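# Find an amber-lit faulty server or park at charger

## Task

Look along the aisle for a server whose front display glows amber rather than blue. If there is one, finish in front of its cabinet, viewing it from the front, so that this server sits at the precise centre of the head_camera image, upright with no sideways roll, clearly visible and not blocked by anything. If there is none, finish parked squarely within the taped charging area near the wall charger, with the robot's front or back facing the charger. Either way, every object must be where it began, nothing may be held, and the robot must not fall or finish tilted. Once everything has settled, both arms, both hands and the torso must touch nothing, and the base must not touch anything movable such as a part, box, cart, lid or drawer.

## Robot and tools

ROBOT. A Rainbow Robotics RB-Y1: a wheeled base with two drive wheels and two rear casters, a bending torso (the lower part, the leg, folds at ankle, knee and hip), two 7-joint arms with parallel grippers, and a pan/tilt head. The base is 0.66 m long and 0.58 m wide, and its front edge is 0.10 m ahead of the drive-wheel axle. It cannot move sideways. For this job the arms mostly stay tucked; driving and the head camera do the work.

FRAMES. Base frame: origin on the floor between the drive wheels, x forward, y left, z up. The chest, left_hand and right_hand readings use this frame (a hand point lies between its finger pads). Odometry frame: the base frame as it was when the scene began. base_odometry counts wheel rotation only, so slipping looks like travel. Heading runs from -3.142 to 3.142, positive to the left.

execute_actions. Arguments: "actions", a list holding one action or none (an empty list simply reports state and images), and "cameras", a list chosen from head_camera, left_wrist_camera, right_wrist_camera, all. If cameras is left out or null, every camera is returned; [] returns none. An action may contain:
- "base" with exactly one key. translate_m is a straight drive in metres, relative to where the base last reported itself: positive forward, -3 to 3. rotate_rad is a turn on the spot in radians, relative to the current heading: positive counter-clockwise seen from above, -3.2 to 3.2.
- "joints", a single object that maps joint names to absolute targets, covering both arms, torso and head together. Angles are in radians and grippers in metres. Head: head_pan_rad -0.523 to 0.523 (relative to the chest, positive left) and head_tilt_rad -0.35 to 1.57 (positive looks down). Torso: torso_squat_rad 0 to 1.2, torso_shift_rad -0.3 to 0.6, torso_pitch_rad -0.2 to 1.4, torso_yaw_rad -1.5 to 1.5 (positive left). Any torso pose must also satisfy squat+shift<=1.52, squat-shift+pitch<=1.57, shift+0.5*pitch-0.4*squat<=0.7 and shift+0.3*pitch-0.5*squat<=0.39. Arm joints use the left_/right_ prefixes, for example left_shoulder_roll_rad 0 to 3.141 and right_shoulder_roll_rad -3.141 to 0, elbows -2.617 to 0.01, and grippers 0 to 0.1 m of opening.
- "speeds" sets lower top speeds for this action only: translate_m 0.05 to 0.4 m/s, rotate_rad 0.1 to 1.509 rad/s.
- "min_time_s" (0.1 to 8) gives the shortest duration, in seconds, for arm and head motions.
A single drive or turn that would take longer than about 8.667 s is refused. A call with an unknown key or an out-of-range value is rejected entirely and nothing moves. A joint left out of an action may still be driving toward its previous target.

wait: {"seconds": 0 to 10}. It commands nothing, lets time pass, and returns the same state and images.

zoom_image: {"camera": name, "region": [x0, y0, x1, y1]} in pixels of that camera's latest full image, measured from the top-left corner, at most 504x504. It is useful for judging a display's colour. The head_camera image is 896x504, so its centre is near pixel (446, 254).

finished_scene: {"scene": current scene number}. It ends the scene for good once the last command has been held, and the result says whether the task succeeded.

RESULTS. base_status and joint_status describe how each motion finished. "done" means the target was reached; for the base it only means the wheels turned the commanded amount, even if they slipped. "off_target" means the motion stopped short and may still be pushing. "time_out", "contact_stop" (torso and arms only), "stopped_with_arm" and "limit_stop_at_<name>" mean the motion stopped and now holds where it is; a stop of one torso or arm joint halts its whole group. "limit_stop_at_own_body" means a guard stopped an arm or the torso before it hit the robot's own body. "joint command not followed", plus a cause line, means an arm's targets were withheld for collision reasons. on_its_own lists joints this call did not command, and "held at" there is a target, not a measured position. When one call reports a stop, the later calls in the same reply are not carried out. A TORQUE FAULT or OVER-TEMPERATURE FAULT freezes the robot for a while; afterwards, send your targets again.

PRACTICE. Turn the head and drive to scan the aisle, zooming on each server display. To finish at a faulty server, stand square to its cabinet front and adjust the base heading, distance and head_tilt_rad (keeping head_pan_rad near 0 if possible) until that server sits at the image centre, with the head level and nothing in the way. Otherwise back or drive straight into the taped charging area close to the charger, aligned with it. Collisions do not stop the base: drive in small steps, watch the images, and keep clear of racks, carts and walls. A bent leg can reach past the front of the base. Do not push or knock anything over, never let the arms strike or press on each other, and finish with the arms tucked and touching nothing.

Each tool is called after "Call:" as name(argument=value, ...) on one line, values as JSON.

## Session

Call:
execute_actions(actions=[])

Scene clock: 0.00 s.
base_odometry: x=+0.000 y=+0.000 heading=+0.000 (m, m, rad; odometry frame)
base_status: not commanded
joint_positions: torso_squat_rad=+0.350 torso_shift_rad=+0.000 torso_pitch_rad=+0.001 torso_yaw_rad=-0.001 left_shoulder_pitch_rad=-0.008 left_shoulder_roll_rad=-0.005 left_shoulder_yaw_rad=-0.016 left_elbow_rad=-0.103 left_forearm_roll_rad=+0.014 left_wrist_pitch_rad=-0.015 left_hand_roll_rad=-0.031 left_gripper_m=+0.100 right_shoulder_pitch_rad=+0.005 right_shoulder_roll_rad=-0.002 right_shoulder_yaw_rad=+0.030 right_elbow_rad=-0.194 right_forearm_roll_rad=-0.047 right_wrist_pitch_rad=-0.030 right_hand_roll_rad=-0.024 right_gripper_m=+0.100 head_pan_rad=-0.001 head_tilt_rad=+0.401
joint_status: not commanded
chest: x=-0.2278 y=+0.0006 z=+1.2475 quat_wxyz=(+1.000, +0.000, +0.000, +0.000) (m; base frame)
left_hand: x=-0.1685 y=+0.2155 z=+0.5650 quat_wxyz=(+0.998, -0.003, -0.063, -0.018) (m; base frame)
right_hand: x=-0.1305 y=-0.2188 z=+0.5693 quat_wxyz=(+0.994, +0.004, -0.109, -0.021) (m; base frame)
pictures: head_camera, left_wrist_camera, right_wrist_camera
camera_calibration (this result's frames):
head_camera: T_world_to_cam=[[-0.0406105, -0.999174, -0.00144477, -0.00102041], [-0.379514, 0.0167625, -0.925034, 1.3174], [0.924294, -0.0370178, -0.379881, 0.678462], [0, 0, 0, 1]] pos_world=[-0.127171, 0.00201272, 1.47637]
left_wrist_camera: T_world_to_cam=[[0.992595, -0.0148548, 0.120563, 0.10025], [-0.0897187, -0.758758, 0.645165, -0.185949], [0.0818944, -0.651204, -0.754471, 0.668888], [0, 0, 0, 1]] pos_world=[-0.170969, 0.295982, 0.612538]
right_wrist_camera: T_world_to_cam=[[-0.960823, 0.0504679, -0.272531, 0.0417526], [-0.146579, 0.741999, 0.65418, -0.19827], [0.235233, 0.668498, -0.705532, 0.664801], [0, 0, 0, 1]] pos_world=[-0.145328, -0.299409, 0.610122]
Images, in order (width x height): head_camera 896x504, left_wrist_camera 644x364, right_wrist_camera 644x364.

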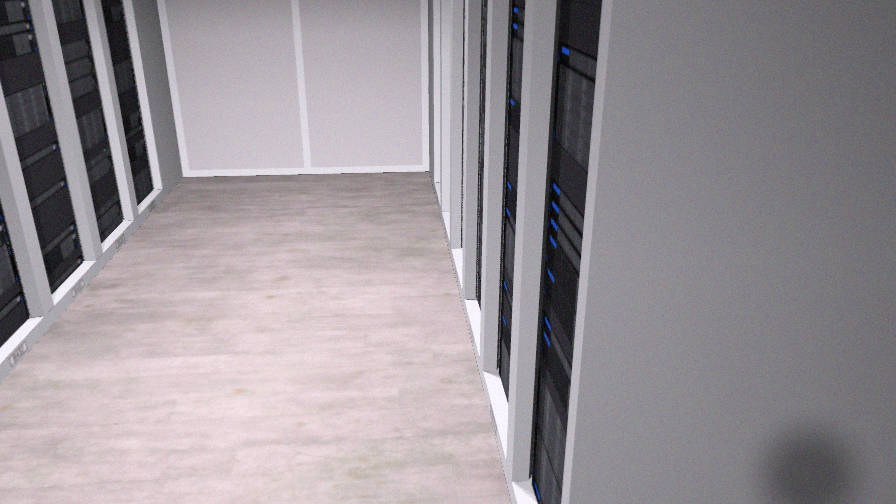

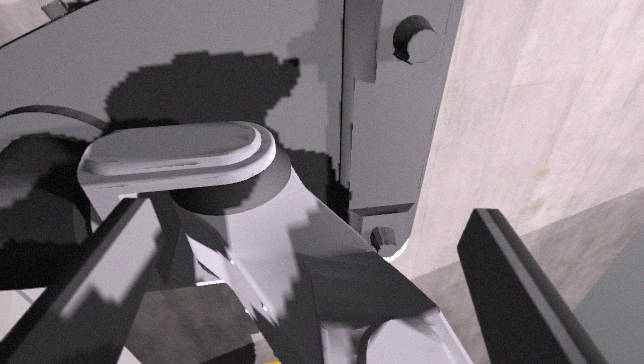

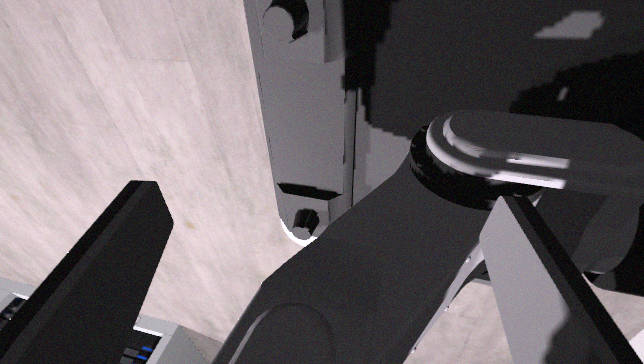

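Call:
execute_actions(actions=[{"base":{"rotate_rad":0.6},"joints":{"head_tilt_rad":0.25,"head_pan_rad":0.25,"torso_squat_rad":0}}], cameras=["head_camera"])

Call:
execute_actions(actions=[{"base":{"translate_m":1.2},"joints":{"head_pan_rad":-0.5,"torso_yaw_rad":-0.65}}], cameras=["head_camera"])

Scene clock: 3.20 s.
base_odometry: x=+0.000 y=+0.000 heading=+0.600 (m, m, rad; odometry frame)
base_status: done
joint_positions: torso_squat_rad=+0.000 torso_shift_rad=+0.000 torso_pitch_rad=+0.001 torso_yaw_rad=-0.001 left_shoulder_pitch_rad=-0.008 left_shoulder_roll_rad=-0.005 left_shoulder_yaw_rad=-0.016 left_elbow_rad=-0.103 left_forearm_roll_rad=+0.014 left_wrist_pitch_rad=-0.015 left_hand_roll_rad=-0.031 left_gripper_m=+0.100 right_shoulder_pitch_rad=+0.005 right_shoulder_roll_rad=-0.002 right_shoulder_yaw_rad=+0.030 right_elbow_rad=-0.194 right_forearm_roll_rad=-0.047 right_wrist_pitch_rad=-0.030 right_hand_roll_rad=-0.024 right_gripper_m=+0.100 head_pan_rad=+0.250 head_tilt_rad=+0.250
joint_status: all done
chest: x=-0.2278 y=+0.0006 z=+1.2899 quat_wxyz=(+1.000, +0.000, +0.000, +0.000) (m; base frame)
left_hand: x=-0.1686 y=+0.2156 z=+0.6074 quat_wxyz=(+0.998, -0.003, -0.063, -0.018) (m; base frame)
right_hand: x=-0.1305 y=-0.2188 z=+0.6117 quat_wxyz=(+0.994, +0.004, -0.109, -0.021) (m; base frame)
pictures: head_camera
camera_calibration (this result's frames):
head_camera: T_world_to_cam=[[0.209553, -0.977768, -0.00753779, 0.0595493], [-0.233212, -0.0424922, -0.971497, 1.45599], [0.949579, 0.205338, -0.236932, 0.486575], [0, 0, 0, 1]] pos_world=[-0.134966, 0.020181, 1.53022]
Images, in order (width x height): head_camera 896x504.

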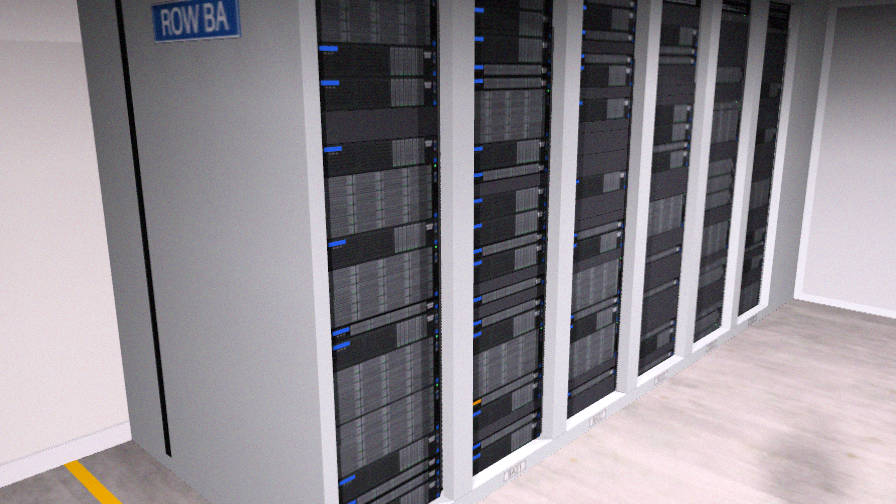

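Scene clock: 7.53 s.
base_odometry: x=+0.990 y=+0.678 heading=+0.600 (m, m, rad; odometry frame)
base_status: done
joint_positions: torso_squat_rad=+0.000 torso_shift_rad=+0.000 torso_pitch_rad=+0.001 torso_yaw_rad=-0.650 left_shoulder_pitch_rad=-0.008 left_shoulder_roll_rad=-0.005 left_shoulder_yaw_rad=-0.016 left_elbow_rad=-0.103 left_forearm_roll_rad=+0.014 left_wrist_pitch_rad=-0.015 left_hand_roll_rad=-0.031 left_gripper_m=+0.100 right_shoulder_pitch_rad=+0.005 right_shoulder_roll_rad=-0.002 right_shoulder_yaw_rad=+0.030 right_elbow_rad=-0.194 right_forearm_roll_rad=-0.047 right_wrist_pitch_rad=-0.030 right_hand_roll_rad=-0.024 right_gripper_m=+0.100 head_pan_rad=-0.500 head_tilt_rad=+0.250
joint_status: all done
chest: x=-0.2278 y=+0.0006 z=+1.2899 quat_wxyz=(+0.948, +0.000, +0.000, -0.319) (m; base frame)
left_hand: x=-0.0504 y=+0.1355 z=+0.6074 quat_wxyz=(+0.940, -0.023, -0.059, -0.335) (m; base frame)
right_hand: x=-0.2828 y=-0.2334 z=+0.6118 quat_wxyz=(+0.935, -0.032, -0.105, -0.337) (m; base frame)
pictures: head_camera
camera_calibration (this result's frames):
head_camera: T_world_to_cam=[[-0.927731, -0.373182, -0.00710095, -0.184597], [-0.0815455, 0.221214, -0.97181, 1.49004], [0.364233, -0.900999, -0.235658, 0.354776], [0, 0, 0, 1]] pos_world=[-0.178972, -0.078852, 1.53033]
Images, in order (width x height): head_camera 896x504.

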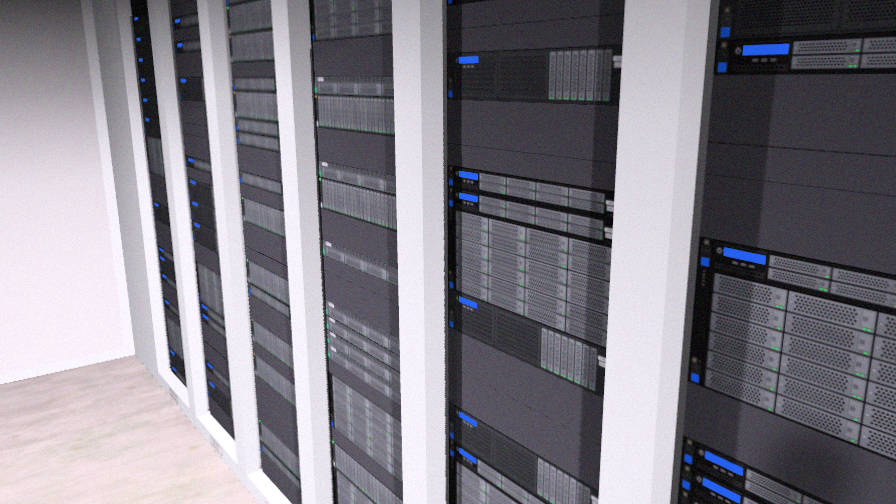

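Call:
execute_actions(actions=[{"base":{"rotate_rad":-0.86},"joints":{"head_pan_rad":0.03,"torso_yaw_rad":0,"left_elbow_rad":-1.6,"right_elbow_rad":-1.6,"left_shoulder_yaw_rad":0.2,"right_shoulder_yaw_rad":-0.2}}], cameras=[])

Call:
execute_actions(actions=[{"base":{"translate_m":0.86},"joints":{"torso_squat_rad":0.6}}], cameras=["head_camera"])

Call:
execute_actions(actions=[{"base":{"rotate_rad":1.88},"joints":{"torso_squat_rad":1.2,"head_tilt_rad":0.5}}])

Scene clock: 12.20 s.
base_odometry: x=+0.990 y=+0.678 heading=-0.259 (m, m, rad; odometry frame)
base_status: done
joint_positions: torso_squat_rad=+0.000 torso_shift_rad=+0.000 torso_pitch_rad=+0.001 torso_yaw_rad=+0.000 left_shoulder_pitch_rad=-0.009 left_shoulder_roll_rad=-0.005 left_shoulder_yaw_rad=+0.200 left_elbow_rad=-1.600 left_forearm_roll_rad=+0.014 left_wrist_pitch_rad=-0.015 left_hand_roll_rad=-0.031 left_gripper_m=+0.100 right_shoulder_pitch_rad=+0.004 right_shoulder_roll_rad=-0.002 right_shoulder_yaw_rad=-0.200 right_elbow_rad=-1.600 right_forearm_roll_rad=-0.047 right_wrist_pitch_rad=-0.030 right_hand_roll_rad=-0.024 right_gripper_m=+0.100 head_pan_rad=+0.030 head_tilt_rad=+0.250
joint_status: all done
chest: x=-0.2279 y=+0.0006 z=+1.2899 quat_wxyz=(+1.000, +0.000, +0.000, +0.000) (m; base frame)
left_hand: x=+0.2825 y=+0.3205 z=+1.0838 quat_wxyz=(+0.686, +0.075, -0.721, +0.064) (m; base frame)
right_hand: x=+0.2783 y=-0.3239 z=+1.0821 quat_wxyz=(+0.681, -0.049, -0.725, -0.093) (m; base frame)
pictures: none
No camera images: the call's "cameras" was empty. Leave "cameras" out to get every camera's image.

Scene clock: 15.70 s.
base_odometry: x=+1.821 y=+0.457 heading=-0.260 (m, m, rad; odometry frame)
base_status: done
joint_positions: torso_squat_rad=+0.600 torso_shift_rad=+0.000 torso_pitch_rad=+0.001 torso_yaw_rad=+0.000 left_shoulder_pitch_rad=-0.009 left_shoulder_roll_rad=-0.005 left_shoulder_yaw_rad=+0.200 left_elbow_rad=-1.600 left_forearm_roll_rad=+0.014 left_wrist_pitch_rad=-0.015 left_hand_roll_rad=-0.031 left_gripper_m=+0.100 right_shoulder_pitch_rad=+0.004 right_shoulder_roll_rad=-0.002 right_shoulder_yaw_rad=-0.200 right_elbow_rad=-1.600 right_forearm_roll_rad=-0.047 right_wrist_pitch_rad=-0.030 right_hand_roll_rad=-0.024 right_gripper_m=+0.100 head_pan_rad=+0.030 head_tilt_rad=+0.250
joint_status: all done
chest: x=-0.2278 y=+0.0006 z=+1.1677 quat_wxyz=(+1.000, +0.000, +0.000, +0.000) (m; base frame)
left_hand: x=+0.2825 y=+0.3205 z=+0.9614 quat_wxyz=(+0.686, +0.075, -0.721, +0.064) (m; base frame)
right_hand: x=+0.2783 y=-0.3240 z=+0.9597 quat_wxyz=(+0.681, -0.049, -0.725, -0.093) (m; base frame)
pictures: head_camera
camera_calibration (this result's frames):
head_camera: T_world_to_cam=[[-0.00836165, -0.999938, -0.00730478, 0.0134869], [-0.236735, 0.00907689, -0.971532, 1.33651], [0.971538, -0.00639431, -0.236796, 0.462064], [0, 0, 0, 1]] pos_world=[-0.132402, 0.0043093, 1.40797]
Images, in order (width x height): head_camera 896x504.

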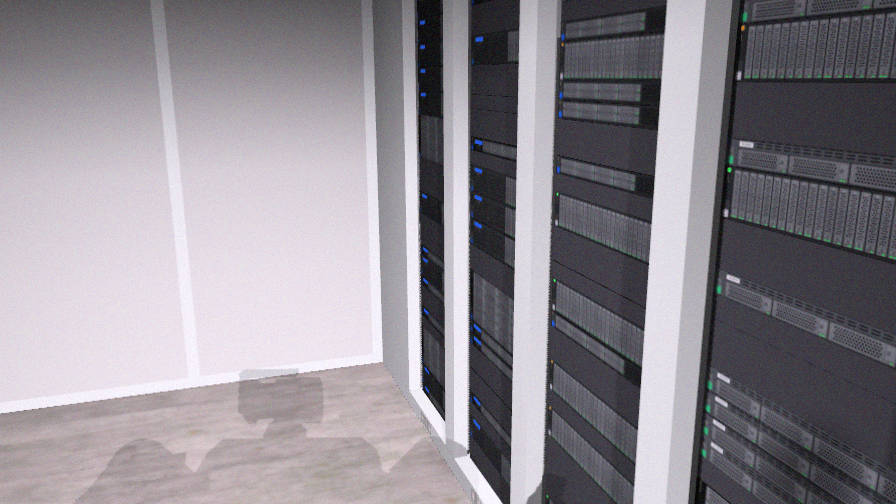

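Scene clock: 19.90 s.
base_odometry: x=+1.821 y=+0.457 heading=+1.620 (m, m, rad; odometry frame)
base_status: done
joint_positions: torso_squat_rad=+1.200 torso_shift_rad=+0.000 torso_pitch_rad=+0.001 torso_yaw_rad=+0.000 left_shoulder_pitch_rad=-0.009 left_shoulder_roll_rad=-0.005 left_shoulder_yaw_rad=+0.200 left_elbow_rad=-1.600 left_forearm_roll_rad=+0.014 left_wrist_pitch_rad=-0.015 left_hand_roll_rad=-0.031 left_gripper_m=+0.100 right_shoulder_pitch_rad=+0.004 right_shoulder_roll_rad=-0.002 right_shoulder_yaw_rad=-0.200 right_elbow_rad=-1.600 right_forearm_roll_rad=-0.047 right_wrist_pitch_rad=-0.030 right_hand_roll_rad=-0.024 right_gripper_m=+0.100 head_pan_rad=+0.030 head_tilt_rad=+0.500
joint_status: all done
chest: x=-0.2279 y=+0.0004 z=+0.8437 quat_wxyz=(+1.000, +0.000, +0.000, +0.000) (m; base frame)
left_hand: x=+0.2825 y=+0.3203 z=+0.6375 quat_wxyz=(+0.686, +0.075, -0.721, +0.064) (m; base frame)
right_hand: x=+0.2783 y=-0.3242 z=+0.6359 quat_wxyz=(+0.681, -0.049, -0.725, -0.093) (m; base frame)
pictures: head_camera, left_wrist_camera, right_wrist_camera
camera_calibration (this result's frames):
head_camera: T_world_to_cam=[[-0.00915771, -0.999955, 0.00240528, 0.000621033], [-0.469432, 0.00217524, -0.882966, 0.881395], [0.882921, -0.00921506, -0.469431, 0.610039], [0, 0, 0, 1]] pos_world=[-0.124856, 0.0043253, 1.06461]
left_wrist_camera: T_world_to_cam=[[-0.0471356, 0.00115155, 0.998888, -0.625993], [-0.483084, -0.875303, -0.0217867, 0.460864], [0.874304, -0.483574, 0.0418142, -0.0303092], [0, 0, 0, 1]] pos_world=[0.219629, 0.38946, 0.636605]
right_wrist_camera: T_world_to_cam=[[0.12467, 0.05071, -0.990902, 0.612757], [-0.505492, 0.862612, -0.0194535, 0.463603], [0.853777, 0.503318, 0.133175, -0.0728696], [0, 0, 0, 1]] pos_world=[0.22017, -0.394306, 0.625905]
Images, in order (width x height): head_camera 896x504, left_wrist_camera 644x364, right_wrist_camera 644x364.

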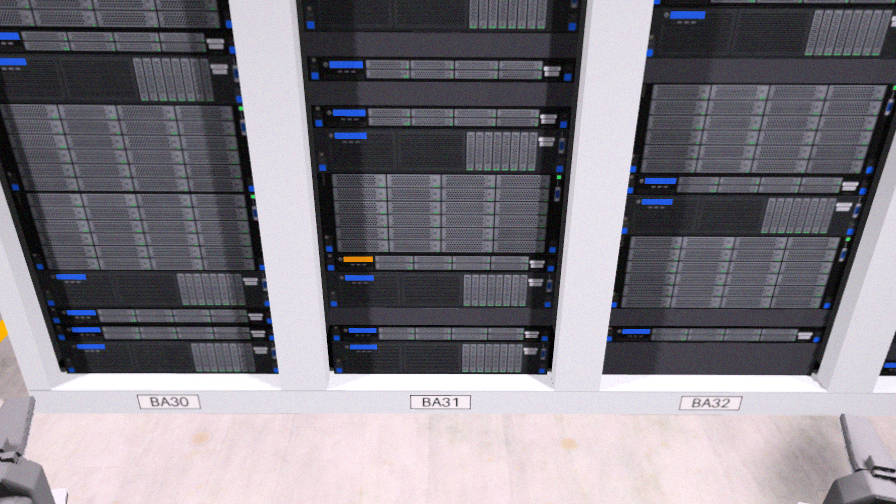

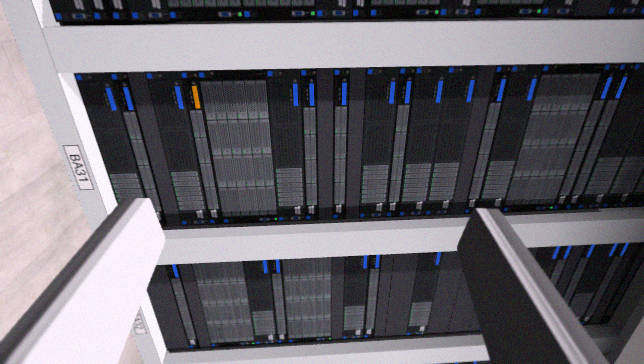

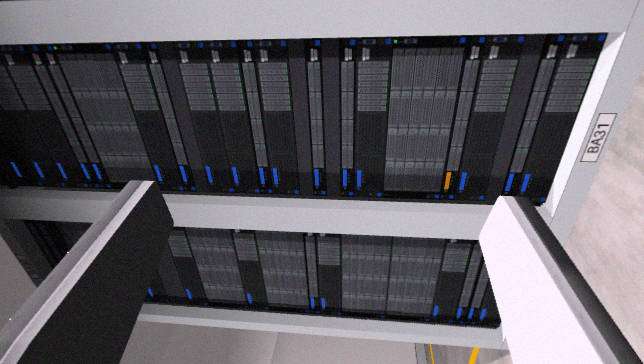

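Call:
execute_actions(actions=[{"joints":{"head_tilt_rad":0.515}}], cameras=["head_camera"])

Scene clock: 20.57 s.
base_odometry: x=+1.821 y=+0.457 heading=+1.620 (m, m, rad; odometry frame)
base_status: not commanded
joint_positions: torso_squat_rad=+1.200 torso_shift_rad=+0.000 torso_pitch_rad=+0.001 torso_yaw_rad=+0.000 left_shoulder_pitch_rad=-0.009 left_shoulder_roll_rad=-0.005 left_shoulder_yaw_rad=+0.200 left_elbow_rad=-1.600 left_forearm_roll_rad=+0.014 left_wrist_pitch_rad=-0.015 left_hand_roll_rad=-0.031 left_gripper_m=+0.100 right_shoulder_pitch_rad=+0.004 right_shoulder_roll_rad=-0.002 right_shoulder_yaw_rad=-0.200 right_elbow_rad=-1.600 right_forearm_roll_rad=-0.047 right_wrist_pitch_rad=-0.030 right_hand_roll_rad=-0.024 right_gripper_m=+0.100 head_pan_rad=+0.030 head_tilt_rad=+0.515
joint_status: all done
chest: x=-0.2279 y=+0.0004 z=+0.8437 quat_wxyz=(+1.000, +0.000, +0.000, +0.000) (m; base frame)
left_hand: x=+0.2825 y=+0.3203 z=+0.6375 quat_wxyz=(+0.686, +0.075, -0.721, +0.064) (m; base frame)
right_hand: x=+0.2783 y=-0.3242 z=+0.6359 quat_wxyz=(+0.681, -0.049, -0.725, -0.093) (m; base frame)
pictures: head_camera
camera_calibration (this result's frames):
head_camera: T_world_to_cam=[[-0.00912817, -0.999954, 0.00299173, 0.0000150722], [-0.482608, 0.00178515, -0.875835, 0.871241], [0.875789, -0.0094386, -0.482602, 0.622319], [0, 0, 0, 1]] pos_world=[-0.124552, 0.00433359, 1.06339]
Images, in order (width x height): head_camera 896x504.

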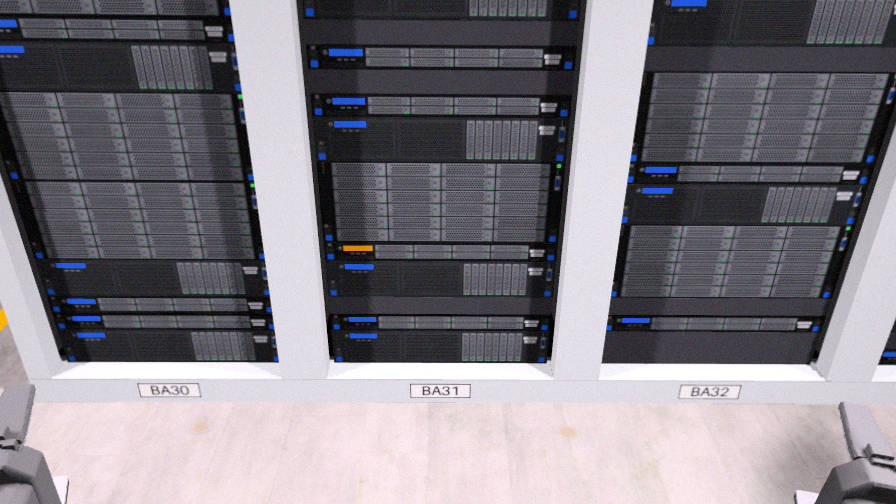

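Call:
finished_scene(scene=2)

The scene is finished: the task was done.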